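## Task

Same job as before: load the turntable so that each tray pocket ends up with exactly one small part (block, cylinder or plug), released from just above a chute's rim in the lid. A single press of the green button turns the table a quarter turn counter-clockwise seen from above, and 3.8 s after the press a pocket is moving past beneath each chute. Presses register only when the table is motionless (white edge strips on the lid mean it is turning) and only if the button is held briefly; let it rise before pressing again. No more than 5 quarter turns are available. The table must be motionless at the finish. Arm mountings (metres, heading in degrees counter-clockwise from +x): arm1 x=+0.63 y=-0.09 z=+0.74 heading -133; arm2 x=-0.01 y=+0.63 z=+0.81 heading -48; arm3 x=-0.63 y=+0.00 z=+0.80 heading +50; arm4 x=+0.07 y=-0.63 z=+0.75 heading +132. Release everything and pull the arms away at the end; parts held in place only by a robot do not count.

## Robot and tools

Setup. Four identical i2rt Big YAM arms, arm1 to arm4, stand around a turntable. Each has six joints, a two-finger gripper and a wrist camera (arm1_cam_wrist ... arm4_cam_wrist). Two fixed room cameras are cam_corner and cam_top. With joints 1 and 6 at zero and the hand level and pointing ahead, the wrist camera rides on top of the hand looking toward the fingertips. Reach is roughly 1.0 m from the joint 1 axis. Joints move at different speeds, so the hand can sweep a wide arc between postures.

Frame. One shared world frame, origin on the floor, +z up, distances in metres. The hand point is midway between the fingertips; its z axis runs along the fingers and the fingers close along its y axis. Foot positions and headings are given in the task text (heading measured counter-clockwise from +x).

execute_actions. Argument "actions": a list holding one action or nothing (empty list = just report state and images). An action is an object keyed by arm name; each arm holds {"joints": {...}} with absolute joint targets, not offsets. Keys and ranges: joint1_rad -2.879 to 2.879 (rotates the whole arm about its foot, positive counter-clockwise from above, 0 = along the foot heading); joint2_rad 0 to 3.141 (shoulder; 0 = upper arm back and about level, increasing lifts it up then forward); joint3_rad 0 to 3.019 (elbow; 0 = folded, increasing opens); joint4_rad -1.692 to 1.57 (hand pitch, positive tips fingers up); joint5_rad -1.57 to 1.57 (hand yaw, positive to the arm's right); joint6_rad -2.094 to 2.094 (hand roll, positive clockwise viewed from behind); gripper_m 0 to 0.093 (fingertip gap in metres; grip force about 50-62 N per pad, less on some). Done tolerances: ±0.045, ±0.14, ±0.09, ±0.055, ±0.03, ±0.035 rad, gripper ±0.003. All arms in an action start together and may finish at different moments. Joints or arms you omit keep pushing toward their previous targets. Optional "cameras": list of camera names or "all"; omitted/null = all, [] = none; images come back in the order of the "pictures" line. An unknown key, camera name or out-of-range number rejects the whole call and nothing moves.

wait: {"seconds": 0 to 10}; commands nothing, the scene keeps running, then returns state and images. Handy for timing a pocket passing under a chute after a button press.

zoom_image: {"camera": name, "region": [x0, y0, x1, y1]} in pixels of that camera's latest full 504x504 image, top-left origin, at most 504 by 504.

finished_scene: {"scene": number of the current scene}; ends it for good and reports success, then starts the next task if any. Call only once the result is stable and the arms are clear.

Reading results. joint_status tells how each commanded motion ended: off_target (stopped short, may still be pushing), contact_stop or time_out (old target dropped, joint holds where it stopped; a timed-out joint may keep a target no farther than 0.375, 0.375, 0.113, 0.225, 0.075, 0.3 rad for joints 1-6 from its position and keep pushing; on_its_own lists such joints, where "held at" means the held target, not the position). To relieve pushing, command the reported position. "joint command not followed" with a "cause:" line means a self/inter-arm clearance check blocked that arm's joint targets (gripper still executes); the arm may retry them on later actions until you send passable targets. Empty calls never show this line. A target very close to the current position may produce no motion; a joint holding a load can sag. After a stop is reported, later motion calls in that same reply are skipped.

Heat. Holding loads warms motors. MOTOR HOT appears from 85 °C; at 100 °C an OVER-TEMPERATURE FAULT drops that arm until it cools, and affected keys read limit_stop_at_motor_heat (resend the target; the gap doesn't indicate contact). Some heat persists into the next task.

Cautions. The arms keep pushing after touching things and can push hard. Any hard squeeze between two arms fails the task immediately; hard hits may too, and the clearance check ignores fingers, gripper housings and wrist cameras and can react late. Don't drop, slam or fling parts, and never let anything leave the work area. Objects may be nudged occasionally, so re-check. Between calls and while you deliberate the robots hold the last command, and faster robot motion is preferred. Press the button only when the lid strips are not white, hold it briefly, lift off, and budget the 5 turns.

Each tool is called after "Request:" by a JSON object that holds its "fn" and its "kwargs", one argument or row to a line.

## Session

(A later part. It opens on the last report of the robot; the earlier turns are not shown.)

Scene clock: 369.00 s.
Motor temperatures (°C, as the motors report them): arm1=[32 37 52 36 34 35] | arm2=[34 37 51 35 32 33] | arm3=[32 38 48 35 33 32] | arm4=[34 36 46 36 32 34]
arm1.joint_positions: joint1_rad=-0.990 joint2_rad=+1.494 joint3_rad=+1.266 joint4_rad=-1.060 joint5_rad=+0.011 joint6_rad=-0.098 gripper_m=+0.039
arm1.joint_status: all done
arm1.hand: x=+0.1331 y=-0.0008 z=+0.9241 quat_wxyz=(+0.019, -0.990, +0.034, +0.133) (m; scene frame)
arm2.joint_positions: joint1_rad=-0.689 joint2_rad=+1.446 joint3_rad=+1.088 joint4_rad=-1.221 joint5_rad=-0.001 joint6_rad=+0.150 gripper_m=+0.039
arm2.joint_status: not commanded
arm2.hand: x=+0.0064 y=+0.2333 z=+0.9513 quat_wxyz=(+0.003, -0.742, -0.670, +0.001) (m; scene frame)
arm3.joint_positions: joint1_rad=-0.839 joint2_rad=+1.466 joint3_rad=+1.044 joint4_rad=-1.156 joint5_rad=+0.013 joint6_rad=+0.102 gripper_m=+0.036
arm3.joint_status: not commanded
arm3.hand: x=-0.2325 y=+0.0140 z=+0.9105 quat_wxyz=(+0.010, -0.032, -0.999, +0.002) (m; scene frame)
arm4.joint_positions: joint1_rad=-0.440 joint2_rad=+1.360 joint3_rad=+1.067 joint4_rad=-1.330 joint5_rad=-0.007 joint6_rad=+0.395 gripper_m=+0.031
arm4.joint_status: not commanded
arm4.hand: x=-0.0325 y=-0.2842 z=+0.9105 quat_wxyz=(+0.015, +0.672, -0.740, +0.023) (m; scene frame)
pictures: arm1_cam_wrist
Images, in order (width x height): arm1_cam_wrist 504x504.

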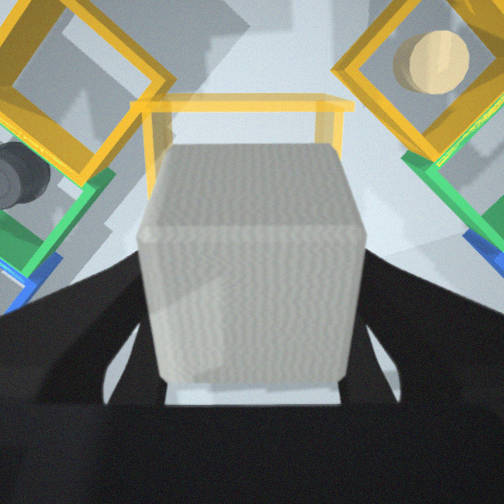

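Request:
{"fn": "execute_actions", "kwargs": {
  "actions": [
    {"arm2":{"joints":{"joint2_rad":1.514,"joint3_rad":0.988,"joint4_rad":-1.045}}}
  ],
  "cameras": []
}}

Request:
{"fn": "execute_actions", "kwargs": {
  "actions": [
    {"arm2":{"joints":{"joint2_rad":1.44,"joint3_rad":1.12,"joint4_rad":-1.21}}}
  ],
  "cameras": []
}}

Request:
{"fn": "wait", "kwargs": {
  "seconds": 2.2
}}

Request:
{"fn": "execute_actions", "kwargs": {
  "actions": [
    {"arm1":{"joints":{"gripper_m":0.062}},"arm4":{"joints":{"gripper_m":0.055}}}
  ],
  "cameras": ["cam_top"]
}}

Request:
{"fn": "wait", "kwargs": {
  "seconds": 1.0
}}

Scene clock: 382.73 s.
Motor temperatures (°C, as the motors report them): arm1=[32 38 53 36 34 35] | arm2=[34 37 51 35 32 33] | arm3=[32 38 48 35 33 32] | arm4=[34 36 46 36 32 34]
arm1.joint_positions: joint1_rad=-0.990 joint2_rad=+1.494 joint3_rad=+1.266 joint4_rad=-1.060 joint5_rad=+0.011 joint6_rad=-0.098 gripper_m=+0.039
arm1.joint_status: not commanded
arm1.hand: x=+0.1331 y=-0.0008 z=+0.9241 quat_wxyz=(+0.019, -0.990, +0.034, +0.133) (m; scene frame)
arm2.joint_positions: joint1_rad=-0.689 joint2_rad=+1.478 joint3_rad=+1.017 joint4_rad=-1.065 joint5_rad=-0.002 joint6_rad=+0.152 gripper_m=+0.039
arm2.joint_status: all done
arm2.hand: x=+0.0066 y=+0.2238 z=+0.9145 quat_wxyz=(-0.017, -0.743, -0.669, +0.018) (m; scene frame)
arm3.joint_positions: joint1_rad=-0.839 joint2_rad=+1.466 joint3_rad=+1.044 joint4_rad=-1.156 joint5_rad=+0.013 joint6_rad=+0.102 gripper_m=+0.036
arm3.joint_status: not commanded
arm3.hand: x=-0.2325 y=+0.0140 z=+0.9105 quat_wxyz=(+0.010, -0.032, -0.999, +0.002) (m; scene frame)
arm4.joint_positions: joint1_rad=-0.440 joint2_rad=+1.360 joint3_rad=+1.067 joint4_rad=-1.330 joint5_rad=-0.007 joint6_rad=+0.395 gripper_m=+0.031
arm4.joint_status: not commanded
arm4.hand: x=-0.0325 y=-0.2842 z=+0.9105 quat_wxyz=(+0.015, +0.672, -0.740, +0.023) (m; scene frame)
pictures: none
No camera images: the call's "cameras" was empty. Leave "cameras" out to get every camera's image.

Scene clock: 383.67 s.
Motor temperatures (°C, as the motors report them): arm1=[32 38 54 36 34 35] | arm2=[34 37 51 35 32 33] | arm3=[32 38 48 35 33 32] | arm4=[34 36 46 36 32 34]
arm1.joint_positions: joint1_rad=-0.990 joint2_rad=+1.494 joint3_rad=+1.266 joint4_rad=-1.060 joint5_rad=+0.011 joint6_rad=-0.098 gripper_m=+0.039
arm1.joint_status: not commanded
arm1.hand: x=+0.1331 y=-0.0008 z=+0.9241 quat_wxyz=(+0.019, -0.990, +0.034, +0.133) (m; scene frame)
arm2.joint_positions: joint1_rad=-0.689 joint2_rad=+1.440 joint3_rad=+1.084 joint4_rad=-1.199 joint5_rad=-0.002 joint6_rad=+0.152 gripper_m=+0.039
arm2.joint_status: all done
arm2.hand: x=+0.0066 y=+0.2296 z=+0.9518 quat_wxyz=(-0.006, -0.743, -0.669, +0.009) (m; scene frame)
arm3.joint_positions: joint1_rad=-0.839 joint2_rad=+1.466 joint3_rad=+1.044 joint4_rad=-1.156 joint5_rad=+0.013 joint6_rad=+0.102 gripper_m=+0.036
arm3.joint_status: not commanded
arm3.hand: x=-0.2325 y=+0.0140 z=+0.9105 quat_wxyz=(+0.010, -0.032, -0.999, +0.002) (m; scene frame)
arm4.joint_positions: joint1_rad=-0.440 joint2_rad=+1.360 joint3_rad=+1.067 joint4_rad=-1.330 joint5_rad=-0.007 joint6_rad=+0.395 gripper_m=+0.031
arm4.joint_status: not commanded
arm4.hand: x=-0.0325 y=-0.2842 z=+0.9105 quat_wxyz=(+0.015, +0.672, -0.740, +0.023) (m; scene frame)
pictures: none
No camera images: the call's "cameras" was empty. Leave "cameras" out to get every camera's image.

Scene clock: 385.87 s.
Motor temperatures (°C, as the motors report them): arm1=[32 38 54 36 34 35] | arm2=[34 37 52 35 32 33] | arm3=[32 38 48 35 33 32] | arm4=[34 36 46 36 32 34]
arm1.joint_positions: joint1_rad=-0.990 joint2_rad=+1.494 joint3_rad=+1.266 joint4_rad=-1.060 joint5_rad=+0.011 joint6_rad=-0.098 gripper_m=+0.039
arm1.joint_status: not commanded
arm1.hand: x=+0.1331 y=-0.0008 z=+0.9241 quat_wxyz=(+0.019, -0.990, +0.034, +0.133) (m; scene frame)
arm2.joint_positions: joint1_rad=-0.689 joint2_rad=+1.440 joint3_rad=+1.084 joint4_rad=-1.199 joint5_rad=-0.002 joint6_rad=+0.152 gripper_m=+0.039
arm2.joint_status: all done
arm2.hand: x=+0.0066 y=+0.2296 z=+0.9518 quat_wxyz=(-0.006, -0.743, -0.669, +0.009) (m; scene frame)
arm3.joint_positions: joint1_rad=-0.839 joint2_rad=+1.466 joint3_rad=+1.044 joint4_rad=-1.156 joint5_rad=+0.013 joint6_rad=+0.102 gripper_m=+0.036
arm3.joint_status: not commanded
arm3.hand: x=-0.2325 y=+0.0140 z=+0.9105 quat_wxyz=(+0.010, -0.032, -0.999, +0.002) (m; scene frame)
arm4.joint_positions: joint1_rad=-0.440 joint2_rad=+1.360 joint3_rad=+1.067 joint4_rad=-1.330 joint5_rad=-0.007 joint6_rad=+0.395 gripper_m=+0.031
arm4.joint_status: not commanded
arm4.hand: x=-0.0325 y=-0.2842 z=+0.9105 quat_wxyz=(+0.015, +0.672, -0.740, +0.023) (m; scene frame)
wait: 2.20 s; at rest by 0.27 s
pictures: arm1_cam_wrist, arm2_cam_wrist, arm3_cam_wrist, arm4_cam_wrist, cam_corner, cam_top
Images, in order (width x height): arm1_cam_wrist 504x504, arm2_cam_wrist 504x504, arm3_cam_wrist 504x504, arm4_cam_wrist 504x504, cam_corner 504x504, cam_top 504x504.

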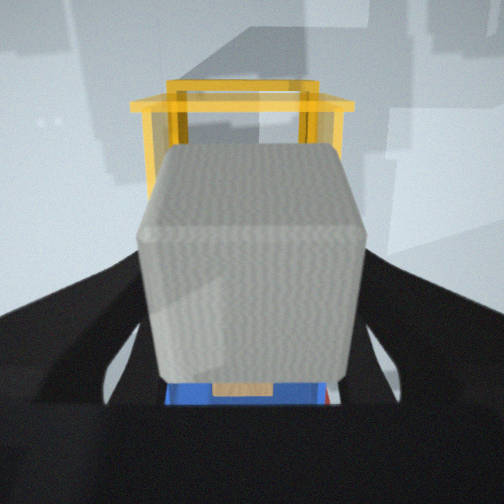

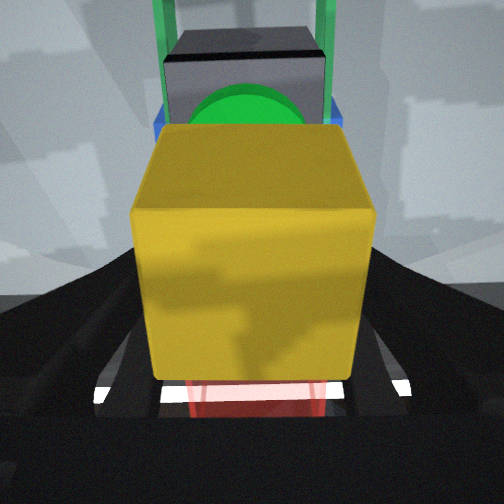

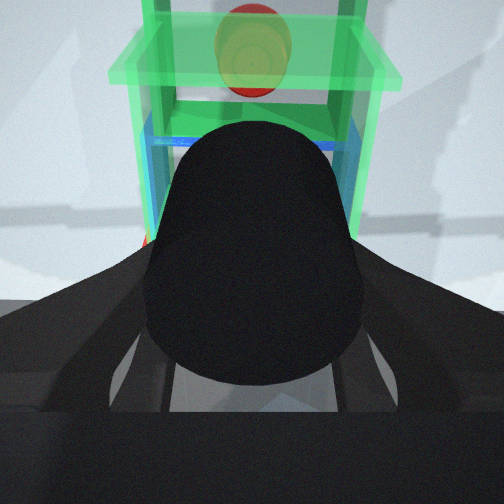

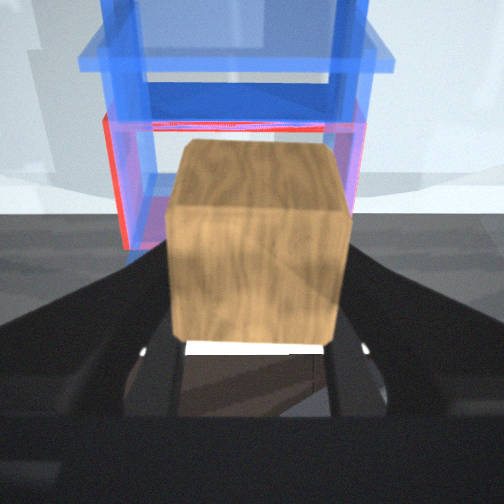

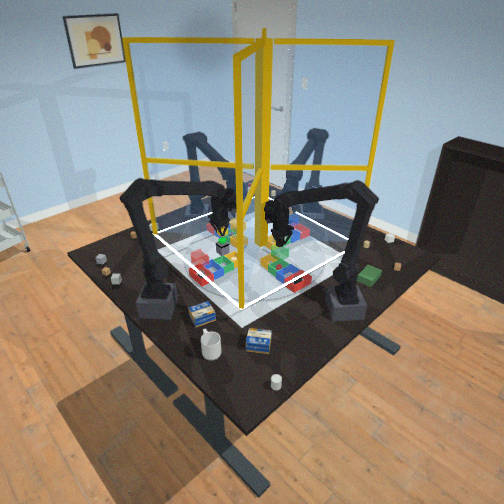

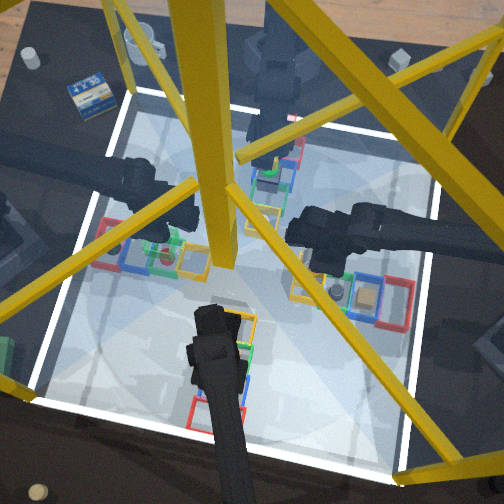

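Scene clock: 386.40 s.
Motor temperatures (°C, as the motors report them): arm1=[32 38 54 36 34 35] | arm2=[34 37 52 34 32 33] | arm3=[32 38 48 35 33 32] | arm4=[34 36 46 36 32 34]
arm1.joint_positions: joint1_rad=-0.990 joint2_rad=+1.494 joint3_rad=+1.267 joint4_rad=-1.060 joint5_rad=+0.011 joint6_rad=-0.098 gripper_m=+0.062
arm1.joint_status: all done
arm1.hand: x=+0.1328 y=-0.0008 z=+0.9244 quat_wxyz=(+0.019, -0.990, +0.034, +0.133) (m; scene frame)
arm2.joint_positions: joint1_rad=-0.689 joint2_rad=+1.440 joint3_rad=+1.084 joint4_rad=-1.199 joint5_rad=-0.002 joint6_rad=+0.152 gripper_m=+0.039
arm2.joint_status: not commanded
arm2.hand: x=+0.0066 y=+0.2296 z=+0.9518 quat_wxyz=(-0.006, -0.743, -0.669, +0.009) (m; scene frame)
arm3.joint_positions: joint1_rad=-0.839 joint2_rad=+1.466 joint3_rad=+1.044 joint4_rad=-1.156 joint5_rad=+0.013 joint6_rad=+0.102 gripper_m=+0.036
arm3.joint_status: not commanded
arm3.hand: x=-0.2325 y=+0.0140 z=+0.9105 quat_wxyz=(+0.010, -0.032, -0.999, +0.002) (m; scene frame)
arm4.joint_positions: joint1_rad=-0.440 joint2_rad=+1.360 joint3_rad=+1.067 joint4_rad=-1.330 joint5_rad=-0.007 joint6_rad=+0.395 gripper_m=+0.055
arm4.joint_status: all done
arm4.hand: x=-0.0325 y=-0.2842 z=+0.9105 quat_wxyz=(+0.015, +0.672, -0.740, +0.023) (m; scene frame)
pictures: cam_top
Images, in order (width x height): cam_top 504x504.

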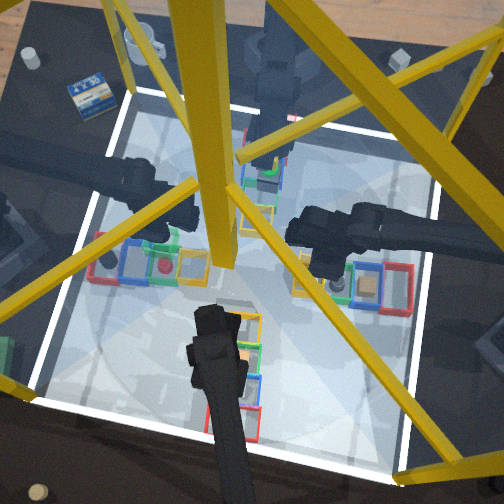

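Scene clock: 387.40 s.
Motor temperatures (°C, as the motors report them): arm1=[32 38 54 36 34 35] | arm2=[34 37 52 34 32 33] | arm3=[32 38 48 35 33 32] | arm4=[34 36 46 36 32 34]
arm1.joint_positions: joint1_rad=-0.990 joint2_rad=+1.494 joint3_rad=+1.267 joint4_rad=-1.060 joint5_rad=+0.011 joint6_rad=-0.098 gripper_m=+0.062
arm1.joint_status: all done
arm1.hand: x=+0.1328 y=-0.0008 z=+0.9244 quat_wxyz=(+0.019, -0.990, +0.034, +0.133) (m; scene frame)
arm2.joint_positions: joint1_rad=-0.689 joint2_rad=+1.440 joint3_rad=+1.084 joint4_rad=-1.199 joint5_rad=-0.002 joint6_rad=+0.152 gripper_m=+0.039
arm2.joint_status: not commanded
arm2.hand: x=+0.0066 y=+0.2296 z=+0.9518 quat_wxyz=(-0.006, -0.743, -0.669, +0.009) (m; scene frame)
arm3.joint_positions: joint1_rad=-0.839 joint2_rad=+1.466 joint3_rad=+1.044 joint4_rad=-1.156 joint5_rad=+0.013 joint6_rad=+0.102 gripper_m=+0.036
arm3.joint_status: not commanded
arm3.hand: x=-0.2325 y=+0.0140 z=+0.9105 quat_wxyz=(+0.010, -0.032, -0.999, +0.002) (m; scene frame)
arm4.joint_positions: joint1_rad=-0.440 joint2_rad=+1.360 joint3_rad=+1.067 joint4_rad=-1.330 joint5_rad=-0.007 joint6_rad=+0.395 gripper_m=+0.055
arm4.joint_status: all done
arm4.hand: x=-0.0325 y=-0.2842 z=+0.9105 quat_wxyz=(+0.015, +0.672, -0.740, +0.023) (m; scene frame)
wait: 1.00 s; at rest by 0.27 s
pictures: arm1_cam_wrist, arm2_cam_wrist, arm3_cam_wrist, arm4_cam_wrist, cam_corner, cam_top
Images, in order (width x height): arm1_cam_wrist 504x504, arm2_cam_wrist 504x504, arm3_cam_wrist 504x504, arm4_cam_wrist 504x504, cam_corner 504x504, cam_top 504x504.

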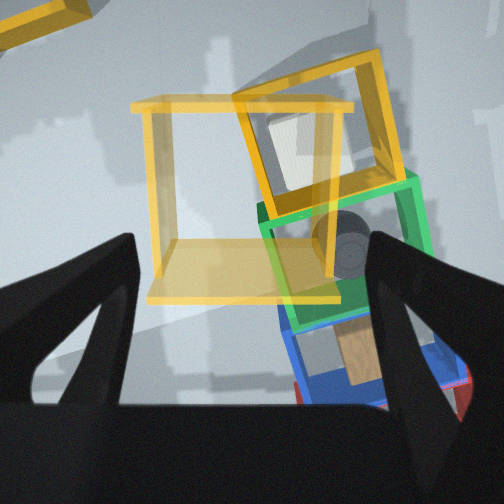

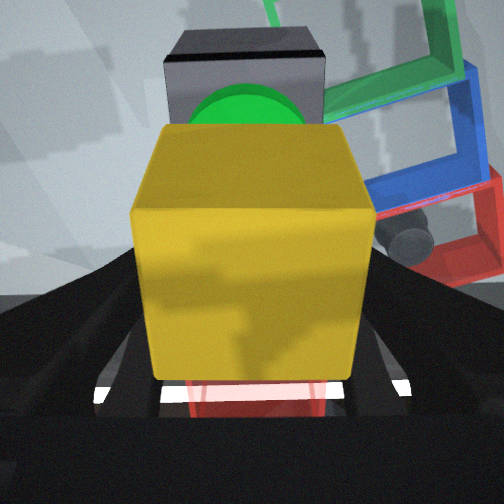

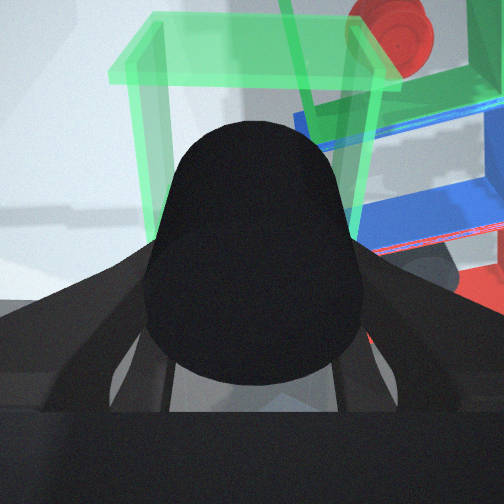

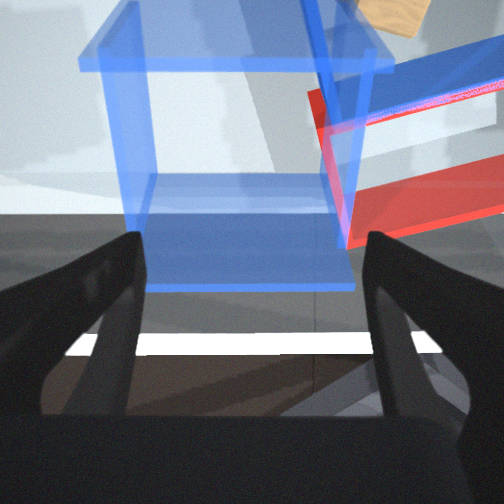

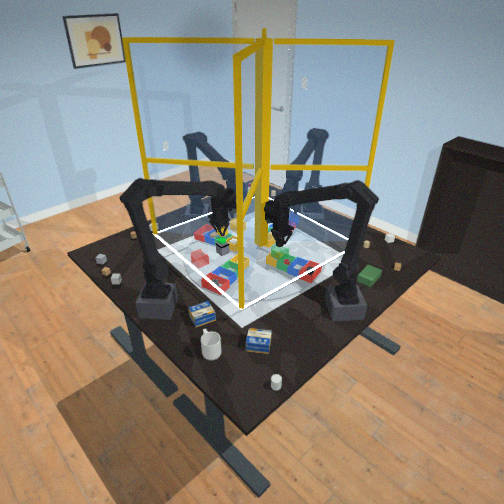

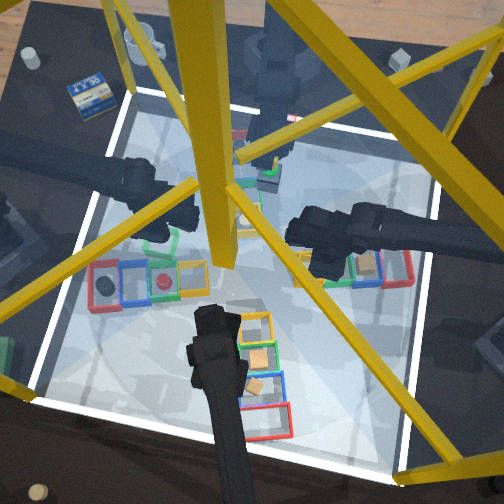

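Request:
{"fn": "execute_actions", "kwargs": {
  "actions": [
    {"arm1":{"joints":{"joint2_rad":0.78,"joint4_rad":-1.5,"gripper_m":0.08}},"arm4":{"joints":{"joint2_rad":0.85,"gripper_m":0.08}}}
  ],
  "cameras": []
}}

Request:
{"fn": "execute_actions", "kwargs": {
  "actions": [
    {"arm1":{"joints":{"joint1_rad":0.526,"joint3_rad":0.8,"joint6_rad":0.0}},"arm4":{"joints":{"joint1_rad":0.972,"joint6_rad":0.0}}}
  ],
  "cameras": []
}}

Request:
{"fn": "execute_actions", "kwargs": {
  "actions": [
    {"arm1":{"joints":{"joint2_rad":1.22,"joint3_rad":0.82,"joint4_rad":-1.13}},"arm4":{"joints":{"joint2_rad":1.75,"joint3_rad":1.40,"joint4_rad":-1.16}}}
  ],
  "cameras": ["arm1_cam_wrist","arm4_cam_wrist","cam_top","cam_corner"]
}}

Scene clock: 407.03 s.
Motor temperatures (°C, as the motors report them): arm1=[32 38 54 36 34 35] | arm2=[34 37 54 34 32 33] | arm3=[32 38 48 35 33 32] | arm4=[34 36 46 36 32 34]
arm1.joint_positions: joint1_rad=-0.990 joint2_rad=+0.775 joint3_rad=+1.299 joint4_rad=-1.484 joint5_rad=+0.011 joint6_rad=-0.097 gripper_m=+0.080
arm1.joint_status: all done
arm1.hand: x=+0.3577 y=-0.0357 z=+1.1701 quat_wxyz=(+0.039, -0.955, +0.034, +0.291) (m; scene frame)
arm2.joint_positions: joint1_rad=-0.689 joint2_rad=+1.440 joint3_rad=+1.084 joint4_rad=-1.199 joint5_rad=-0.002 joint6_rad=+0.152 gripper_m=+0.039
arm2.joint_status: not commanded
arm2.hand: x=+0.0066 y=+0.2296 z=+0.9518 quat_wxyz=(-0.006, -0.743, -0.669, +0.009) (m; scene frame)
arm3.joint_positions: joint1_rad=-0.839 joint2_rad=+1.466 joint3_rad=+1.044 joint4_rad=-1.156 joint5_rad=+0.013 joint6_rad=+0.102 gripper_m=+0.036
arm3.joint_status: not commanded
arm3.hand: x=-0.2325 y=+0.0140 z=+0.9105 quat_wxyz=(+0.010, -0.032, -0.999, +0.002) (m; scene frame)
arm4.joint_positions: joint1_rad=-0.440 joint2_rad=+0.842 joint3_rad=+1.067 joint4_rad=-1.333 joint5_rad=-0.007 joint6_rad=+0.395 gripper_m=+0.080
arm4.joint_status: all done
arm4.hand: x=-0.0149 y=-0.3408 z=+1.0750 quat_wxyz=(-0.094, +0.655, -0.720, -0.209) (m; scene frame)
pictures: none
No camera images: the call's "cameras" was empty. Leave "cameras" out to get every camera's image.

Scene clock: 408.80 s.
Motor temperatures (°C, as the motors report them): arm1=[32 37 54 36 34 35] | arm2=[34 37 54 34 32 33] | arm3=[32 38 48 35 33 32] | arm4=[34 36 46 36 32 34]
arm1.joint_positions: joint1_rad=+0.522 joint2_rad=+0.780 joint3_rad=+0.811 joint4_rad=-1.484 joint5_rad=+0.009 joint6_rad=-0.008 gripper_m=+0.080
arm1.joint_status: all done
arm1.hand: x=+0.5786 y=-0.2894 z=+0.9548 quat_wxyz=(-0.041, -0.777, -0.626, +0.047) (m; scene frame)
arm2.joint_positions: joint1_rad=-0.689 joint2_rad=+1.440 joint3_rad=+1.084 joint4_rad=-1.199 joint5_rad=-0.002 joint6_rad=+0.152 gripper_m=+0.039
arm2.joint_status: not commanded
arm2.hand: x=+0.0066 y=+0.2296 z=+0.9518 quat_wxyz=(-0.006, -0.743, -0.669, +0.009) (m; scene frame)
arm3.joint_positions: joint1_rad=-0.839 joint2_rad=+1.466 joint3_rad=+1.044 joint4_rad=-1.156 joint5_rad=+0.013 joint6_rad=+0.102 gripper_m=+0.036
arm3.joint_status: not commanded
arm3.hand: x=-0.2325 y=+0.0140 z=+0.9105 quat_wxyz=(+0.010, -0.032, -0.999, +0.002) (m; scene frame)
arm4.joint_positions: joint1_rad=+0.964 joint2_rad=+0.843 joint3_rad=+1.067 joint4_rad=-1.333 joint5_rad=-0.007 joint6_rad=+0.015 gripper_m=+0.080
arm4.joint_status: all done
arm4.hand: x=-0.2248 y=-0.6703 z=+1.0751 quat_wxyz=(+0.021, +0.972, +0.058, -0.228) (m; scene frame)
pictures: none
No camera images: the call's "cameras" was empty. Leave "cameras" out to get every camera's image.

Scene clock: 410.37 s.
Motor temperatures (°C, as the motors report them): arm1=[32 37 53 36 34 35] | arm2=[34 37 54 34 32 33] | arm3=[32 38 48 35 33 32] | arm4=[34 36 46 36 32 34]
arm1.joint_positions: joint1_rad=+0.522 joint2_rad=+1.219 joint3_rad=+0.811 joint4_rad=-1.146 joint5_rad=+0.009 joint6_rad=-0.008 gripper_m=+0.080
arm1.joint_status: all done
arm1.hand: x=+0.5582 y=-0.3869 z=+0.8548 quat_wxyz=(-0.010, -0.779, -0.628, +0.008) (m; scene frame)
arm2.joint_positions: joint1_rad=-0.689 joint2_rad=+1.440 joint3_rad=+1.084 joint4_rad=-1.199 joint5_rad=-0.002 joint6_rad=+0.152 gripper_m=+0.039
arm2.joint_status: not commanded
arm2.hand: x=+0.0066 y=+0.2296 z=+0.9518 quat_wxyz=(-0.006, -0.743, -0.669, +0.009) (m; scene frame)
arm3.joint_positions: joint1_rad=-0.839 joint2_rad=+1.466 joint3_rad=+1.044 joint4_rad=-1.156 joint5_rad=+0.013 joint6_rad=+0.102 gripper_m=+0.036
arm3.joint_status: not commanded
arm3.hand: x=-0.2325 y=+0.0140 z=+0.9105 quat_wxyz=(+0.010, -0.032, -0.999, +0.002) (m; scene frame)
arm4.joint_positions: joint1_rad=+0.964 joint2_rad=+1.777 joint3_rad=+1.377 joint4_rad=-1.164 joint5_rad=-0.007 joint6_rad=+0.015 gripper_m=+0.080
arm4.joint_status: all done
arm4.hand: x=-0.4396 y=-0.6993 z=+0.8445 quat_wxyz=(+0.005, +0.998, +0.059, -0.003) (m; scene frame)
pictures: arm1_cam_wrist, arm4_cam_wrist, cam_corner, cam_top
Images, in order (width x height): arm1_cam_wrist 504x504, arm4_cam_wrist 504x504, cam_corner 504x504, cam_top 504x504.

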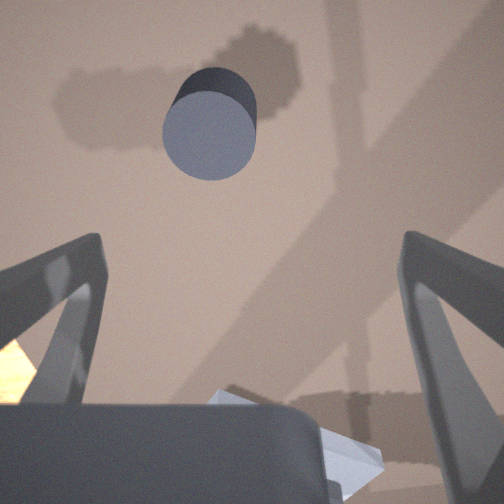

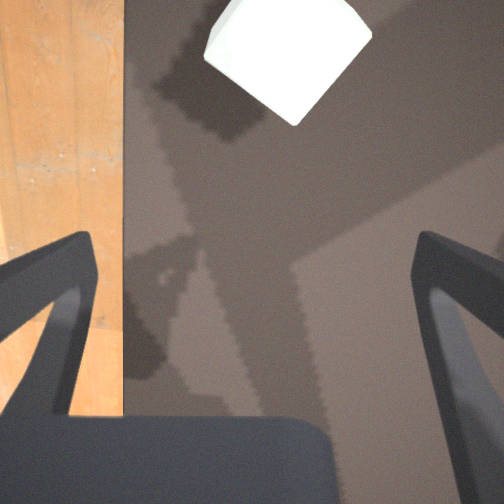

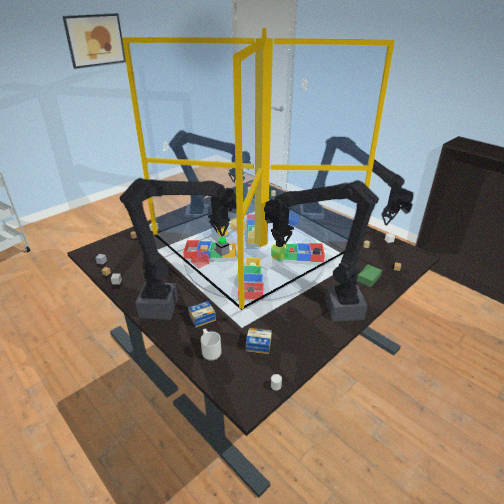

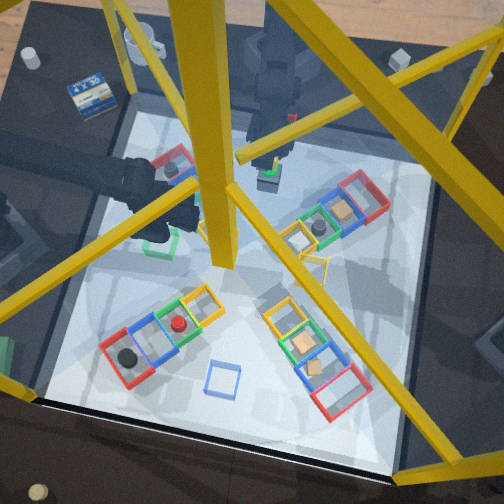

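Request:
{"fn": "execute_actions", "kwargs": {
  "actions": [
    {"arm1":{"joints":{"joint1_rad":0.572,"joint2_rad":1.301,"joint3_rad":0.682,"joint4_rad":-0.94}},"arm4":{"joints":{"joint1_rad":0.932,"joint2_rad":1.895,"joint3_rad":1.42,"joint4_rad":-1.055,"joint6_rad":0.70}}}
  ],
  "cameras": ["arm1_cam_wrist","arm4_cam_wrist"]
}}

Scene clock: 437.93 s.
Motor temperatures (°C, as the motors report them): arm1=[32 37 50 36 34 35] | arm2=[34 37 55 34 32 33] | arm3=[32 38 49 35 33 32] | arm4=[34 38 47 36 32 34]
arm1.joint_positions: joint1_rad=+0.570 joint2_rad=+1.299 joint3_rad=+0.684 joint4_rad=-0.957 joint5_rad=+0.009 joint6_rad=-0.008 gripper_m=+0.080
arm1.joint_status: all done
arm1.hand: x=+0.5758 y=-0.3782 z=+0.7901 quat_wxyz=(-0.005, -0.763, -0.646, +0.001) (m; scene frame)
arm2.joint_positions: joint1_rad=-0.689 joint2_rad=+1.440 joint3_rad=+1.084 joint4_rad=-1.199 joint5_rad=-0.002 joint6_rad=+0.152 gripper_m=+0.039
arm2.joint_status: not commanded
arm2.hand: x=+0.0066 y=+0.2296 z=+0.9518 quat_wxyz=(-0.006, -0.743, -0.669, +0.009) (m; scene frame)
arm3.joint_positions: joint1_rad=-0.839 joint2_rad=+1.466 joint3_rad=+1.044 joint4_rad=-1.156 joint5_rad=+0.013 joint6_rad=+0.102 gripper_m=+0.036
arm3.joint_status: not commanded
arm3.hand: x=-0.2325 y=+0.0140 z=+0.9105 quat_wxyz=(+0.010, -0.032, -0.999, +0.002) (m; scene frame)
arm4.joint_positions: joint1_rad=+0.942 joint2_rad=+1.909 joint3_rad=+1.379 joint4_rad=-1.066 joint5_rad=-0.007 joint6_rad=+0.685 gripper_m=+0.080
arm4.joint_status: all done
arm4.hand: x=-0.4569 y=-0.6900 z=+0.7786 quat_wxyz=(+0.000, +0.959, -0.283, +0.013) (m; scene frame)
pictures: arm1_cam_wrist, arm4_cam_wrist
Images, in order (width x height): arm1_cam_wrist 504x504, arm4_cam_wrist 504x504.

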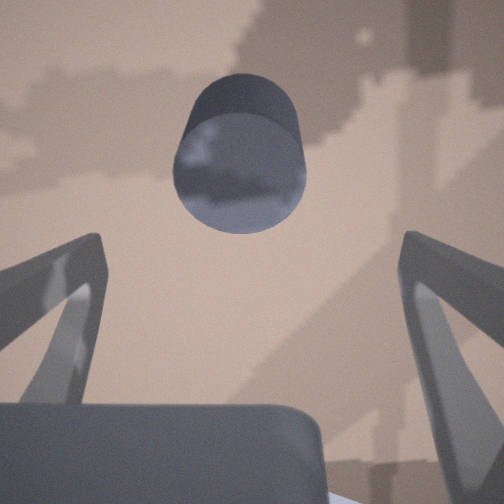

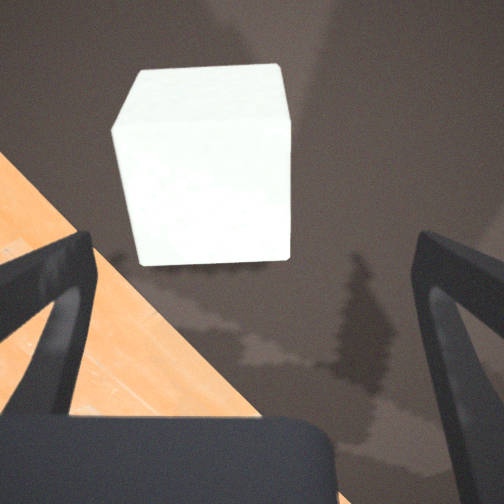

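Request:
{"fn": "execute_actions", "kwargs": {
  "actions": [
    {"arm1":{"joints":{"joint2_rad":1.4435,"joint3_rad":0.603,"joint4_rad":-0.72}},"arm4":{"joints":{"joint1_rad":0.968,"joint2_rad":1.98,"joint3_rad":1.339,"joint4_rad":-0.92}}}
  ],
  "cameras": ["arm1_cam_wrist","arm4_cam_wrist"]
}}

Scene clock: 450.70 s.
Motor temperatures (°C, as the motors report them): arm1=[32 36 49 36 34 35] | arm2=[34 37 55 34 32 33] | arm3=[32 38 49 35 33 32] | arm4=[34 38 48 36 32 34]
arm1.joint_positions: joint1_rad=+0.570 joint2_rad=+1.444 joint3_rad=+0.608 joint4_rad=-0.736 joint5_rad=+0.009 joint6_rad=-0.008 gripper_m=+0.080
arm1.joint_status: all done
arm1.hand: x=+0.5767 y=-0.3786 z=+0.7283 quat_wxyz=(-0.004, -0.763, -0.646, +0.001) (m; scene frame)
arm2.joint_positions: joint1_rad=-0.689 joint2_rad=+1.440 joint3_rad=+1.084 joint4_rad=-1.199 joint5_rad=-0.002 joint6_rad=+0.152 gripper_m=+0.039
arm2.joint_status: not commanded
arm2.hand: x=+0.0066 y=+0.2296 z=+0.9518 quat_wxyz=(-0.006, -0.743, -0.669, +0.009) (m; scene frame)
arm3.joint_positions: joint1_rad=-0.839 joint2_rad=+1.466 joint3_rad=+1.044 joint4_rad=-1.156 joint5_rad=+0.013 joint6_rad=+0.102 gripper_m=+0.036
arm3.joint_status: not commanded
arm3.hand: x=-0.2325 y=+0.0140 z=+0.9105 quat_wxyz=(+0.010, -0.032, -0.999, +0.002) (m; scene frame)
arm4.joint_positions: joint1_rad=+0.958 joint2_rad=+1.973 joint3_rad=+1.343 joint4_rad=-0.929 joint5_rad=-0.007 joint6_rad=+0.687 gripper_m=+0.080
arm4.joint_status: all done
arm4.hand: x=-0.4646 y=-0.6997 z=+0.7335 quat_wxyz=(+0.006, +0.961, -0.276, -0.004) (m; scene frame)
pictures: arm1_cam_wrist, arm4_cam_wrist
Images, in order (width x height): arm1_cam_wrist 504x504, arm4_cam_wrist 504x504.

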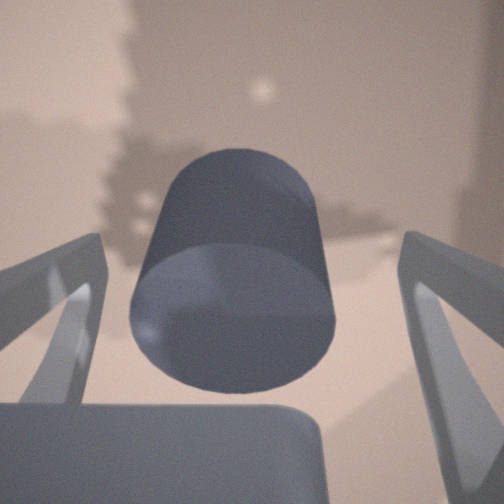

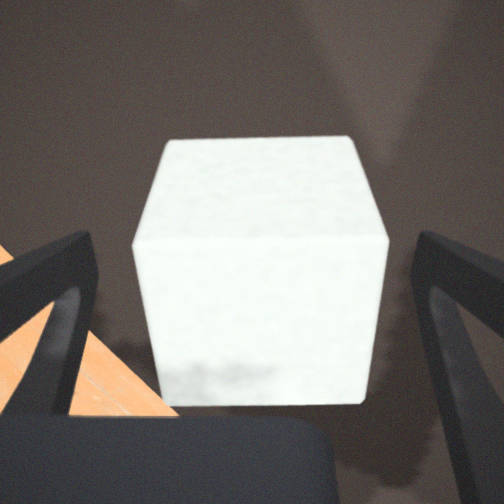

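Grasp and lift.

Request:
{"fn": "execute_actions", "kwargs": {
  "actions": [
    {"arm1":{"joints":{"gripper_m":0.03}},"arm4":{"joints":{"gripper_m":0.03}}}
  ],
  "cameras": []
}}

Request:
{"fn": "execute_actions", "kwargs": {
  "actions": [
    {"arm1":{"joints":{"joint2_rad":1.2}},"arm4":{"joints":{"joint2_rad":1.6}}}
  ],
  "cameras": []
}}

Request:
{"fn": "execute_actions", "kwargs": {
  "actions": [
    {"arm1":{"joints":{"joint2_rad":0.78,"joint3_rad":0.8,"joint4_rad":-1.588}},"arm4":{"joints":{"joint2_rad":0.85,"joint3_rad":1.07,"joint4_rad":-1.33}}}
  ],
  "cameras": ["arm1_cam_wrist","arm4_cam_wrist"]
}}

Scene clock: 456.80 s.
Motor temperatures (°C, as the motors report them): arm1=[32 36 48 36 34 35] | arm2=[34 37 55 34 32 33] | arm3=[32 39 49 35 33 32] | arm4=[34 38 47 36 32 34]
arm1.joint_positions: joint1_rad=+0.570 joint2_rad=+1.444 joint3_rad=+0.608 joint4_rad=-0.736 joint5_rad=+0.009 joint6_rad=-0.008 gripper_m=+0.036
arm1.joint_status: gripper_m off_target (ended at +0.036, target +0.030)
arm1.hand: x=+0.5768 y=-0.3786 z=+0.7283 quat_wxyz=(-0.004, -0.763, -0.646, +0.000) (m; scene frame)
arm2.joint_positions: joint1_rad=-0.689 joint2_rad=+1.440 joint3_rad=+1.084 joint4_rad=-1.199 joint5_rad=-0.002 joint6_rad=+0.152 gripper_m=+0.039
arm2.joint_status: not commanded
arm2.hand: x=+0.0066 y=+0.2296 z=+0.9518 quat_wxyz=(-0.006, -0.743, -0.669, +0.009) (m; scene frame)
arm3.joint_positions: joint1_rad=-0.839 joint2_rad=+1.466 joint3_rad=+1.044 joint4_rad=-1.156 joint5_rad=+0.013 joint6_rad=+0.102 gripper_m=+0.036
arm3.joint_status: not commanded
arm3.hand: x=-0.2325 y=+0.0140 z=+0.9105 quat_wxyz=(+0.010, -0.032, -0.999, +0.002) (m; scene frame)
arm4.joint_positions: joint1_rad=+0.958 joint2_rad=+1.973 joint3_rad=+1.343 joint4_rad=-0.929 joint5_rad=-0.007 joint6_rad=+0.687 gripper_m=+0.039
arm4.joint_status: gripper_m off_target (ended at +0.039, target +0.030)
arm4.hand: x=-0.4646 y=-0.6997 z=+0.7335 quat_wxyz=(+0.006, +0.961, -0.276, -0.004) (m; scene frame)
pictures: none
No camera images: the call's "cameras" was empty. Leave "cameras" out to get every camera's image.

Scene clock: 458.20 s.
Motor temperatures (°C, as the motors report them): arm1=[32 36 48 36 34 35] | arm2=[34 37 55 34 32 33] | arm3=[32 39 49 35 33 32] | arm4=[34 38 47 36 32 34]
arm1.joint_positions: joint1_rad=+0.570 joint2_rad=+1.188 joint3_rad=+0.608 joint4_rad=-0.736 joint5_rad=+0.009 joint6_rad=-0.008 gripper_m=+0.036
arm1.joint_status: all done
arm1.hand: x=+0.5710 y=-0.4052 z=+0.8028 quat_wxyz=(-0.086, -0.758, -0.639, +0.098) (m; scene frame)
arm2.joint_positions: joint1_rad=-0.689 joint2_rad=+1.440 joint3_rad=+1.084 joint4_rad=-1.199 joint5_rad=-0.002 joint6_rad=+0.152 gripper_m=+0.039
arm2.joint_status: not commanded
arm2.hand: x=+0.0066 y=+0.2296 z=+0.9518 quat_wxyz=(-0.006, -0.743, -0.669, +0.009) (m; scene frame)
arm3.joint_positions: joint1_rad=-0.839 joint2_rad=+1.466 joint3_rad=+1.044 joint4_rad=-1.156 joint5_rad=+0.013 joint6_rad=+0.102 gripper_m=+0.036
arm3.joint_status: not commanded
arm3.hand: x=-0.2325 y=+0.0140 z=+0.9105 quat_wxyz=(+0.010, -0.032, -0.999, +0.002) (m; scene frame)
arm4.joint_positions: joint1_rad=+0.958 joint2_rad=+1.601 joint3_rad=+1.327 joint4_rad=-0.929 joint5_rad=-0.007 joint6_rad=+0.687 gripper_m=+0.039
arm4.joint_status: all done
arm4.hand: x=-0.4777 y=-0.7010 z=+0.9263 quat_wxyz=(+0.076, +0.945, -0.271, -0.166) (m; scene frame)
pictures: none
No camera images: the call's "cameras" was empty. Leave "cameras" out to get every camera's image.

Scene clock: 459.70 s.
Motor temperatures (°C, as the motors report them): arm1=[32 36 48 36 34 35] | arm2=[34 37 55 34 32 33] | arm3=[32 39 49 35 33 32] | arm4=[34 38 47 36 32 34]
arm1.joint_positions: joint1_rad=+0.570 joint2_rad=+0.770 joint3_rad=+0.781 joint4_rad=-1.573 joint5_rad=+0.009 joint6_rad=-0.008 gripper_m=+0.036
arm1.joint_status: all done
arm1.hand: x=+0.5939 y=-0.2625 z=+0.9432 quat_wxyz=(-0.008, -0.763, -0.646, +0.005) (m; scene frame)
arm2.joint_positions: joint1_rad=-0.689 joint2_rad=+1.440 joint3_rad=+1.084 joint4_rad=-1.199 joint5_rad=-0.002 joint6_rad=+0.152 gripper_m=+0.039
arm2.joint_status: not commanded
arm2.hand: x=+0.0066 y=+0.2296 z=+0.9518 quat_wxyz=(-0.006, -0.743, -0.669, +0.009) (m; scene frame)
arm3.joint_positions: joint1_rad=-0.839 joint2_rad=+1.466 joint3_rad=+1.044 joint4_rad=-1.156 joint5_rad=+0.013 joint6_rad=+0.102 gripper_m=+0.036
arm3.joint_status: not commanded
arm3.hand: x=-0.2325 y=+0.0140 z=+0.9105 quat_wxyz=(+0.010, -0.032, -0.999, +0.002) (m; scene frame)
arm4.joint_positions: joint1_rad=+0.958 joint2_rad=+0.844 joint3_rad=+1.064 joint4_rad=-1.326 joint5_rad=-0.007 joint6_rad=+0.687 gripper_m=+0.039
arm4.joint_status: all done
arm4.hand: x=-0.2264 y=-0.6687 z=+1.0745 quat_wxyz=(+0.095, +0.935, -0.268, -0.211) (m; scene frame)
pictures: arm1_cam_wrist, arm4_cam_wrist
Images, in order (width x height): arm1_cam_wrist 504x504, arm4_cam_wrist 504x504.

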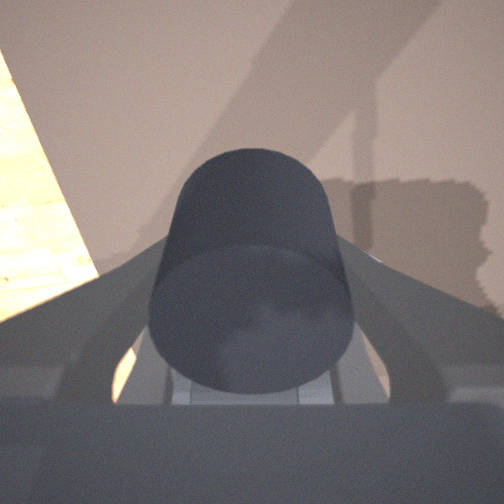

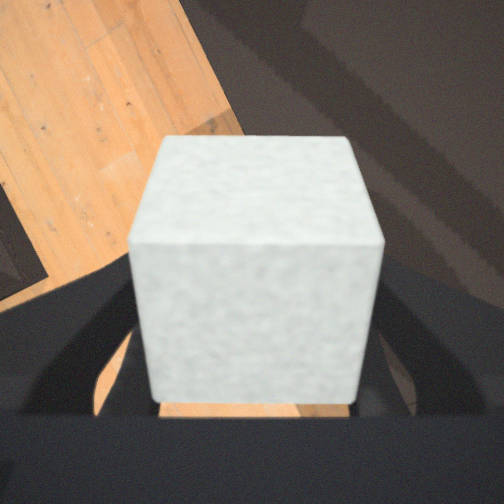

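Request:
{"fn": "execute_actions", "kwargs": {
  "actions": [
    {"arm1":{"joints":{"joint1_rad":-0.994,"joint6_rad":-0.09}},"arm4":{"joints":{"joint1_rad":-0.448,"joint6_rad":0.385,"joint4_rad":-1.345}}}
  ],
  "cameras": []
}}

Request:
{"fn": "execute_actions", "kwargs": {
  "actions": [
    {"arm1":{"joints":{"joint3_rad":1.30,"joint4_rad":-1.05}},"arm4":{"joints":{"joint2_rad":1.345}}}
  ],
  "cameras": []
}}

Request:
{"fn": "execute_actions", "kwargs": {
  "actions": [
    {"arm1":{"joints":{"joint2_rad":1.485}}}
  ],
  "cameras": ["arm1_cam_wrist","arm4_cam_wrist"]
}}

Scene clock: 476.70 s.
Motor temperatures (°C, as the motors report them): arm1=[32 36 50 36 34 35] | arm2=[34 37 56 34 32 33] | arm3=[32 39 49 35 33 32] | arm4=[34 37 47 36 32 34]
arm1.joint_positions: joint1_rad=-0.989 joint2_rad=+0.770 joint3_rad=+0.781 joint4_rad=-1.573 joint5_rad=+0.011 joint6_rad=-0.082 gripper_m=+0.036
arm1.joint_status: all done
arm1.hand: x=+0.4486 y=-0.0526 z=+0.9390 quat_wxyz=(+0.001, -0.999, +0.040, -0.003) (m; scene frame)
arm2.joint_positions: joint1_rad=-0.689 joint2_rad=+1.440 joint3_rad=+1.084 joint4_rad=-1.199 joint5_rad=-0.002 joint6_rad=+0.152 gripper_m=+0.039
arm2.joint_status: not commanded
arm2.hand: x=+0.0066 y=+0.2296 z=+0.9518 quat_wxyz=(-0.006, -0.743, -0.669, +0.009) (m; scene frame)
arm3.joint_positions: joint1_rad=-0.839 joint2_rad=+1.466 joint3_rad=+1.044 joint4_rad=-1.156 joint5_rad=+0.013 joint6_rad=+0.102 gripper_m=+0.036
arm3.joint_status: not commanded
arm3.hand: x=-0.2325 y=+0.0140 z=+0.9105 quat_wxyz=(+0.010, -0.032, -0.999, +0.002) (m; scene frame)
arm4.joint_positions: joint1_rad=-0.440 joint2_rad=+0.847 joint3_rad=+1.064 joint4_rad=-1.338 joint5_rad=-0.007 joint6_rad=+0.400 gripper_m=+0.039
arm4.joint_status: all done
arm4.hand: x=-0.0150 y=-0.3413 z=+1.0717 quat_wxyz=(-0.090, +0.654, -0.723, -0.203) (m; scene frame)
pictures: none
No camera images: the call's "cameras" was empty. Leave "cameras" out to get every camera's image.

Scene clock: 477.93 s.
Motor temperatures (°C, as the motors report them): arm1=[32 36 51 36 34 35] | arm2=[34 37 56 34 32 33] | arm3=[32 39 49 35 33 32] | arm4=[34 37 47 36 32 34]
arm1.joint_positions: joint1_rad=-0.989 joint2_rad=+0.777 joint3_rad=+1.263 joint4_rad=-1.074 joint5_rad=+0.011 joint6_rad=-0.082 gripper_m=+0.036
arm1.joint_status: all done
arm1.hand: x=+0.2865 y=-0.0238 z=+1.2218 quat_wxyz=(+0.058, -0.884, +0.040, +0.462) (m; scene frame)
arm2.joint_positions: joint1_rad=-0.689 joint2_rad=+1.440 joint3_rad=+1.084 joint4_rad=-1.199 joint5_rad=-0.002 joint6_rad=+0.152 gripper_m=+0.039
arm2.joint_status: not commanded
arm2.hand: x=+0.0066 y=+0.2296 z=+0.9518 quat_wxyz=(-0.006, -0.743, -0.669, +0.009) (m; scene frame)
arm3.joint_positions: joint1_rad=-0.839 joint2_rad=+1.466 joint3_rad=+1.044 joint4_rad=-1.156 joint5_rad=+0.013 joint6_rad=+0.102 gripper_m=+0.036
arm3.joint_status: not commanded
arm3.hand: x=-0.2325 y=+0.0140 z=+0.9105 quat_wxyz=(+0.010, -0.032, -0.999, +0.002) (m; scene frame)
arm4.joint_positions: joint1_rad=-0.440 joint2_rad=+1.365 joint3_rad=+1.064 joint4_rad=-1.339 joint5_rad=-0.007 joint6_rad=+0.400 gripper_m=+0.039
arm4.joint_status: all done
arm4.hand: x=-0.0318 y=-0.2873 z=+0.9082 quat_wxyz=(+0.019, +0.670, -0.741, +0.030) (m; scene frame)
pictures: none
No camera images: the call's "cameras" was empty. Leave "cameras" out to get every camera's image.

Scene clock: 479.27 s.
Motor temperatures (°C, as the motors report them): arm1=[32 36 51 36 34 35] | arm2=[34 37 56 34 32 33] | arm3=[32 39 49 35 33 32] | arm4=[34 37 47 36 32 34]
arm1.joint_positions: joint1_rad=-0.989 joint2_rad=+1.493 joint3_rad=+1.267 joint4_rad=-1.066 joint5_rad=+0.011 joint6_rad=-0.082 gripper_m=+0.036
arm1.joint_status: all done
arm1.hand: x=+0.1343 y=-0.0012 z=+0.9242 quat_wxyz=(+0.017, -0.990, +0.041, +0.130) (m; scene frame)
arm2.joint_positions: joint1_rad=-0.689 joint2_rad=+1.440 joint3_rad=+1.084 joint4_rad=-1.199 joint5_rad=-0.002 joint6_rad=+0.152 gripper_m=+0.039
arm2.joint_status: not commanded
arm2.hand: x=+0.0066 y=+0.2296 z=+0.9518 quat_wxyz=(-0.006, -0.743, -0.669, +0.009) (m; scene frame)
arm3.joint_positions: joint1_rad=-0.839 joint2_rad=+1.466 joint3_rad=+1.044 joint4_rad=-1.156 joint5_rad=+0.013 joint6_rad=+0.102 gripper_m=+0.036
arm3.joint_status: not commanded
arm3.hand: x=-0.2325 y=+0.0140 z=+0.9105 quat_wxyz=(+0.010, -0.032, -0.999, +0.002) (m; scene frame)
arm4.joint_positions: joint1_rad=-0.440 joint2_rad=+1.365 joint3_rad=+1.064 joint4_rad=-1.339 joint5_rad=-0.007 joint6_rad=+0.400 gripper_m=+0.039
arm4.joint_status: not commanded
arm4.hand: x=-0.0318 y=-0.2873 z=+0.9082 quat_wxyz=(+0.019, +0.670, -0.741, +0.030) (m; scene frame)
pictures: arm1_cam_wrist, arm4_cam_wrist
Images, in order (width x height): arm1_cam_wrist 504x504, arm4_cam_wrist 504x504.

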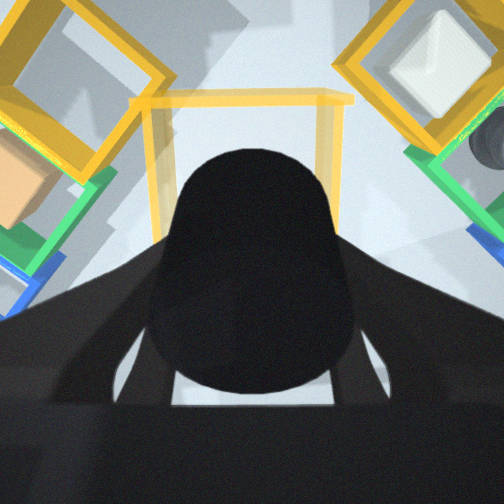

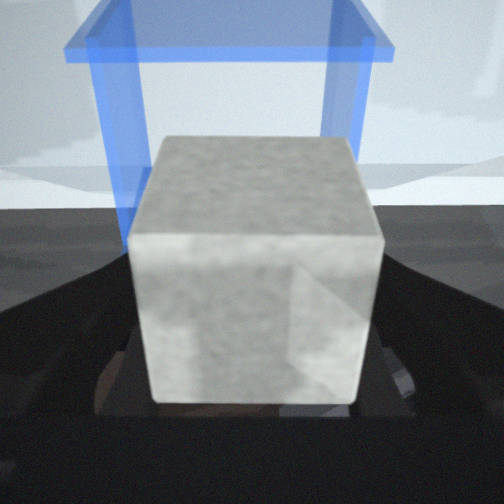

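Request:
{"fn": "execute_actions", "kwargs": {
  "actions": [
    {"arm4":{"joints":{"joint3_rad":1.125,"joint5_rad":-0.04}}}
  ],
  "cameras": ["arm4_cam_wrist"]
}}

Scene clock: 488.77 s.
Motor temperatures (°C, as the motors report them): arm1=[32 37 52 36 34 35] | arm2=[34 37 56 34 32 33] | arm3=[32 39 49 35 33 32] | arm4=[34 37 47 36 32 34]
arm1.joint_positions: joint1_rad=-0.989 joint2_rad=+1.493 joint3_rad=+1.267 joint4_rad=-1.066 joint5_rad=+0.011 joint6_rad=-0.082 gripper_m=+0.036
arm1.joint_status: not commanded
arm1.hand: x=+0.1343 y=-0.0012 z=+0.9242 quat_wxyz=(+0.017, -0.990, +0.041, +0.130) (m; scene frame)
arm2.joint_positions: joint1_rad=-0.689 joint2_rad=+1.440 joint3_rad=+1.084 joint4_rad=-1.199 joint5_rad=-0.002 joint6_rad=+0.152 gripper_m=+0.039
arm2.joint_status: not commanded
arm2.hand: x=+0.0066 y=+0.2296 z=+0.9518 quat_wxyz=(-0.006, -0.743, -0.669, +0.009) (m; scene frame)
arm3.joint_positions: joint1_rad=-0.839 joint2_rad=+1.466 joint3_rad=+1.044 joint4_rad=-1.156 joint5_rad=+0.013 joint6_rad=+0.102 gripper_m=+0.036
arm3.joint_status: not commanded
arm3.hand: x=-0.2325 y=+0.0140 z=+0.9105 quat_wxyz=(+0.010, -0.032, -0.999, +0.002) (m; scene frame)
arm4.joint_positions: joint1_rad=-0.440 joint2_rad=+1.365 joint3_rad=+1.064 joint4_rad=-1.339 joint5_rad=-0.036 joint6_rad=+0.400 gripper_m=+0.039
arm4.joint_status: all done
arm4.hand: x=-0.0364 y=-0.2887 z=+0.9083 quat_wxyz=(+0.031, +0.670, -0.741, +0.024) (m; scene frame)
pictures: arm4_cam_wrist
Images, in order (width x height): arm4_cam_wrist 504x504.

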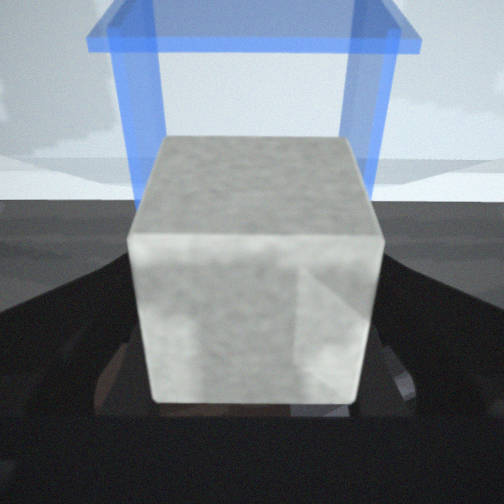

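Request:
{"fn": "execute_actions", "kwargs": {
  "actions": [
    {"arm4":{"joints":{"joint4_rad":-1.295}}}
  ],
  "cameras": ["arm4_cam_wrist","arm2_cam_wrist"]
}}

Scene clock: 496.63 s.
Motor temperatures (°C, as the motors report them): arm1=[32 37 52 36 34 35] | arm2=[34 37 56 34 32 33] | arm3=[32 39 49 35 33 32] | arm4=[34 37 49 36 32 34]
arm1.joint_positions: joint1_rad=-0.989 joint2_rad=+1.493 joint3_rad=+1.267 joint4_rad=-1.066 joint5_rad=+0.011 joint6_rad=-0.082 gripper_m=+0.036
arm1.joint_status: not commanded
arm1.hand: x=+0.1343 y=-0.0012 z=+0.9242 quat_wxyz=(+0.017, -0.990, +0.041, +0.130) (m; scene frame)
arm2.joint_positions: joint1_rad=-0.689 joint2_rad=+1.440 joint3_rad=+1.084 joint4_rad=-1.199 joint5_rad=-0.002 joint6_rad=+0.152 gripper_m=+0.039
arm2.joint_status: not commanded
arm2.hand: x=+0.0066 y=+0.2296 z=+0.9518 quat_wxyz=(-0.006, -0.743, -0.669, +0.009) (m; scene frame)
arm3.joint_positions: joint1_rad=-0.839 joint2_rad=+1.466 joint3_rad=+1.044 joint4_rad=-1.156 joint5_rad=+0.013 joint6_rad=+0.102 gripper_m=+0.036
arm3.joint_status: not commanded
arm3.hand: x=-0.2325 y=+0.0140 z=+0.9105 quat_wxyz=(+0.010, -0.032, -0.999, +0.002) (m; scene frame)
arm4.joint_positions: joint1_rad=-0.440 joint2_rad=+1.365 joint3_rad=+1.064 joint4_rad=-1.307 joint5_rad=-0.036 joint6_rad=+0.400 gripper_m=+0.039
arm4.joint_status: all done
arm4.hand: x=-0.0388 y=-0.2810 z=+0.9079 quat_wxyz=(+0.024, +0.670, -0.741, +0.009) (m; scene frame)
pictures: arm2_cam_wrist, arm4_cam_wrist
Images, in order (width x height): arm2_cam_wrist 504x504, arm4_cam_wrist 504x504.

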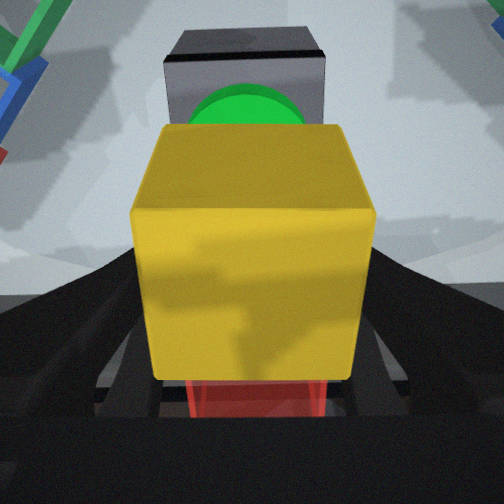

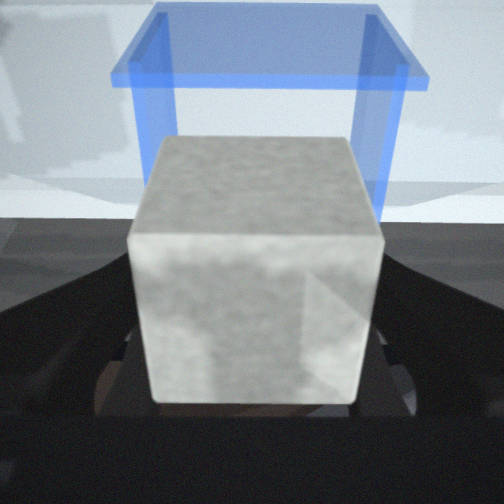

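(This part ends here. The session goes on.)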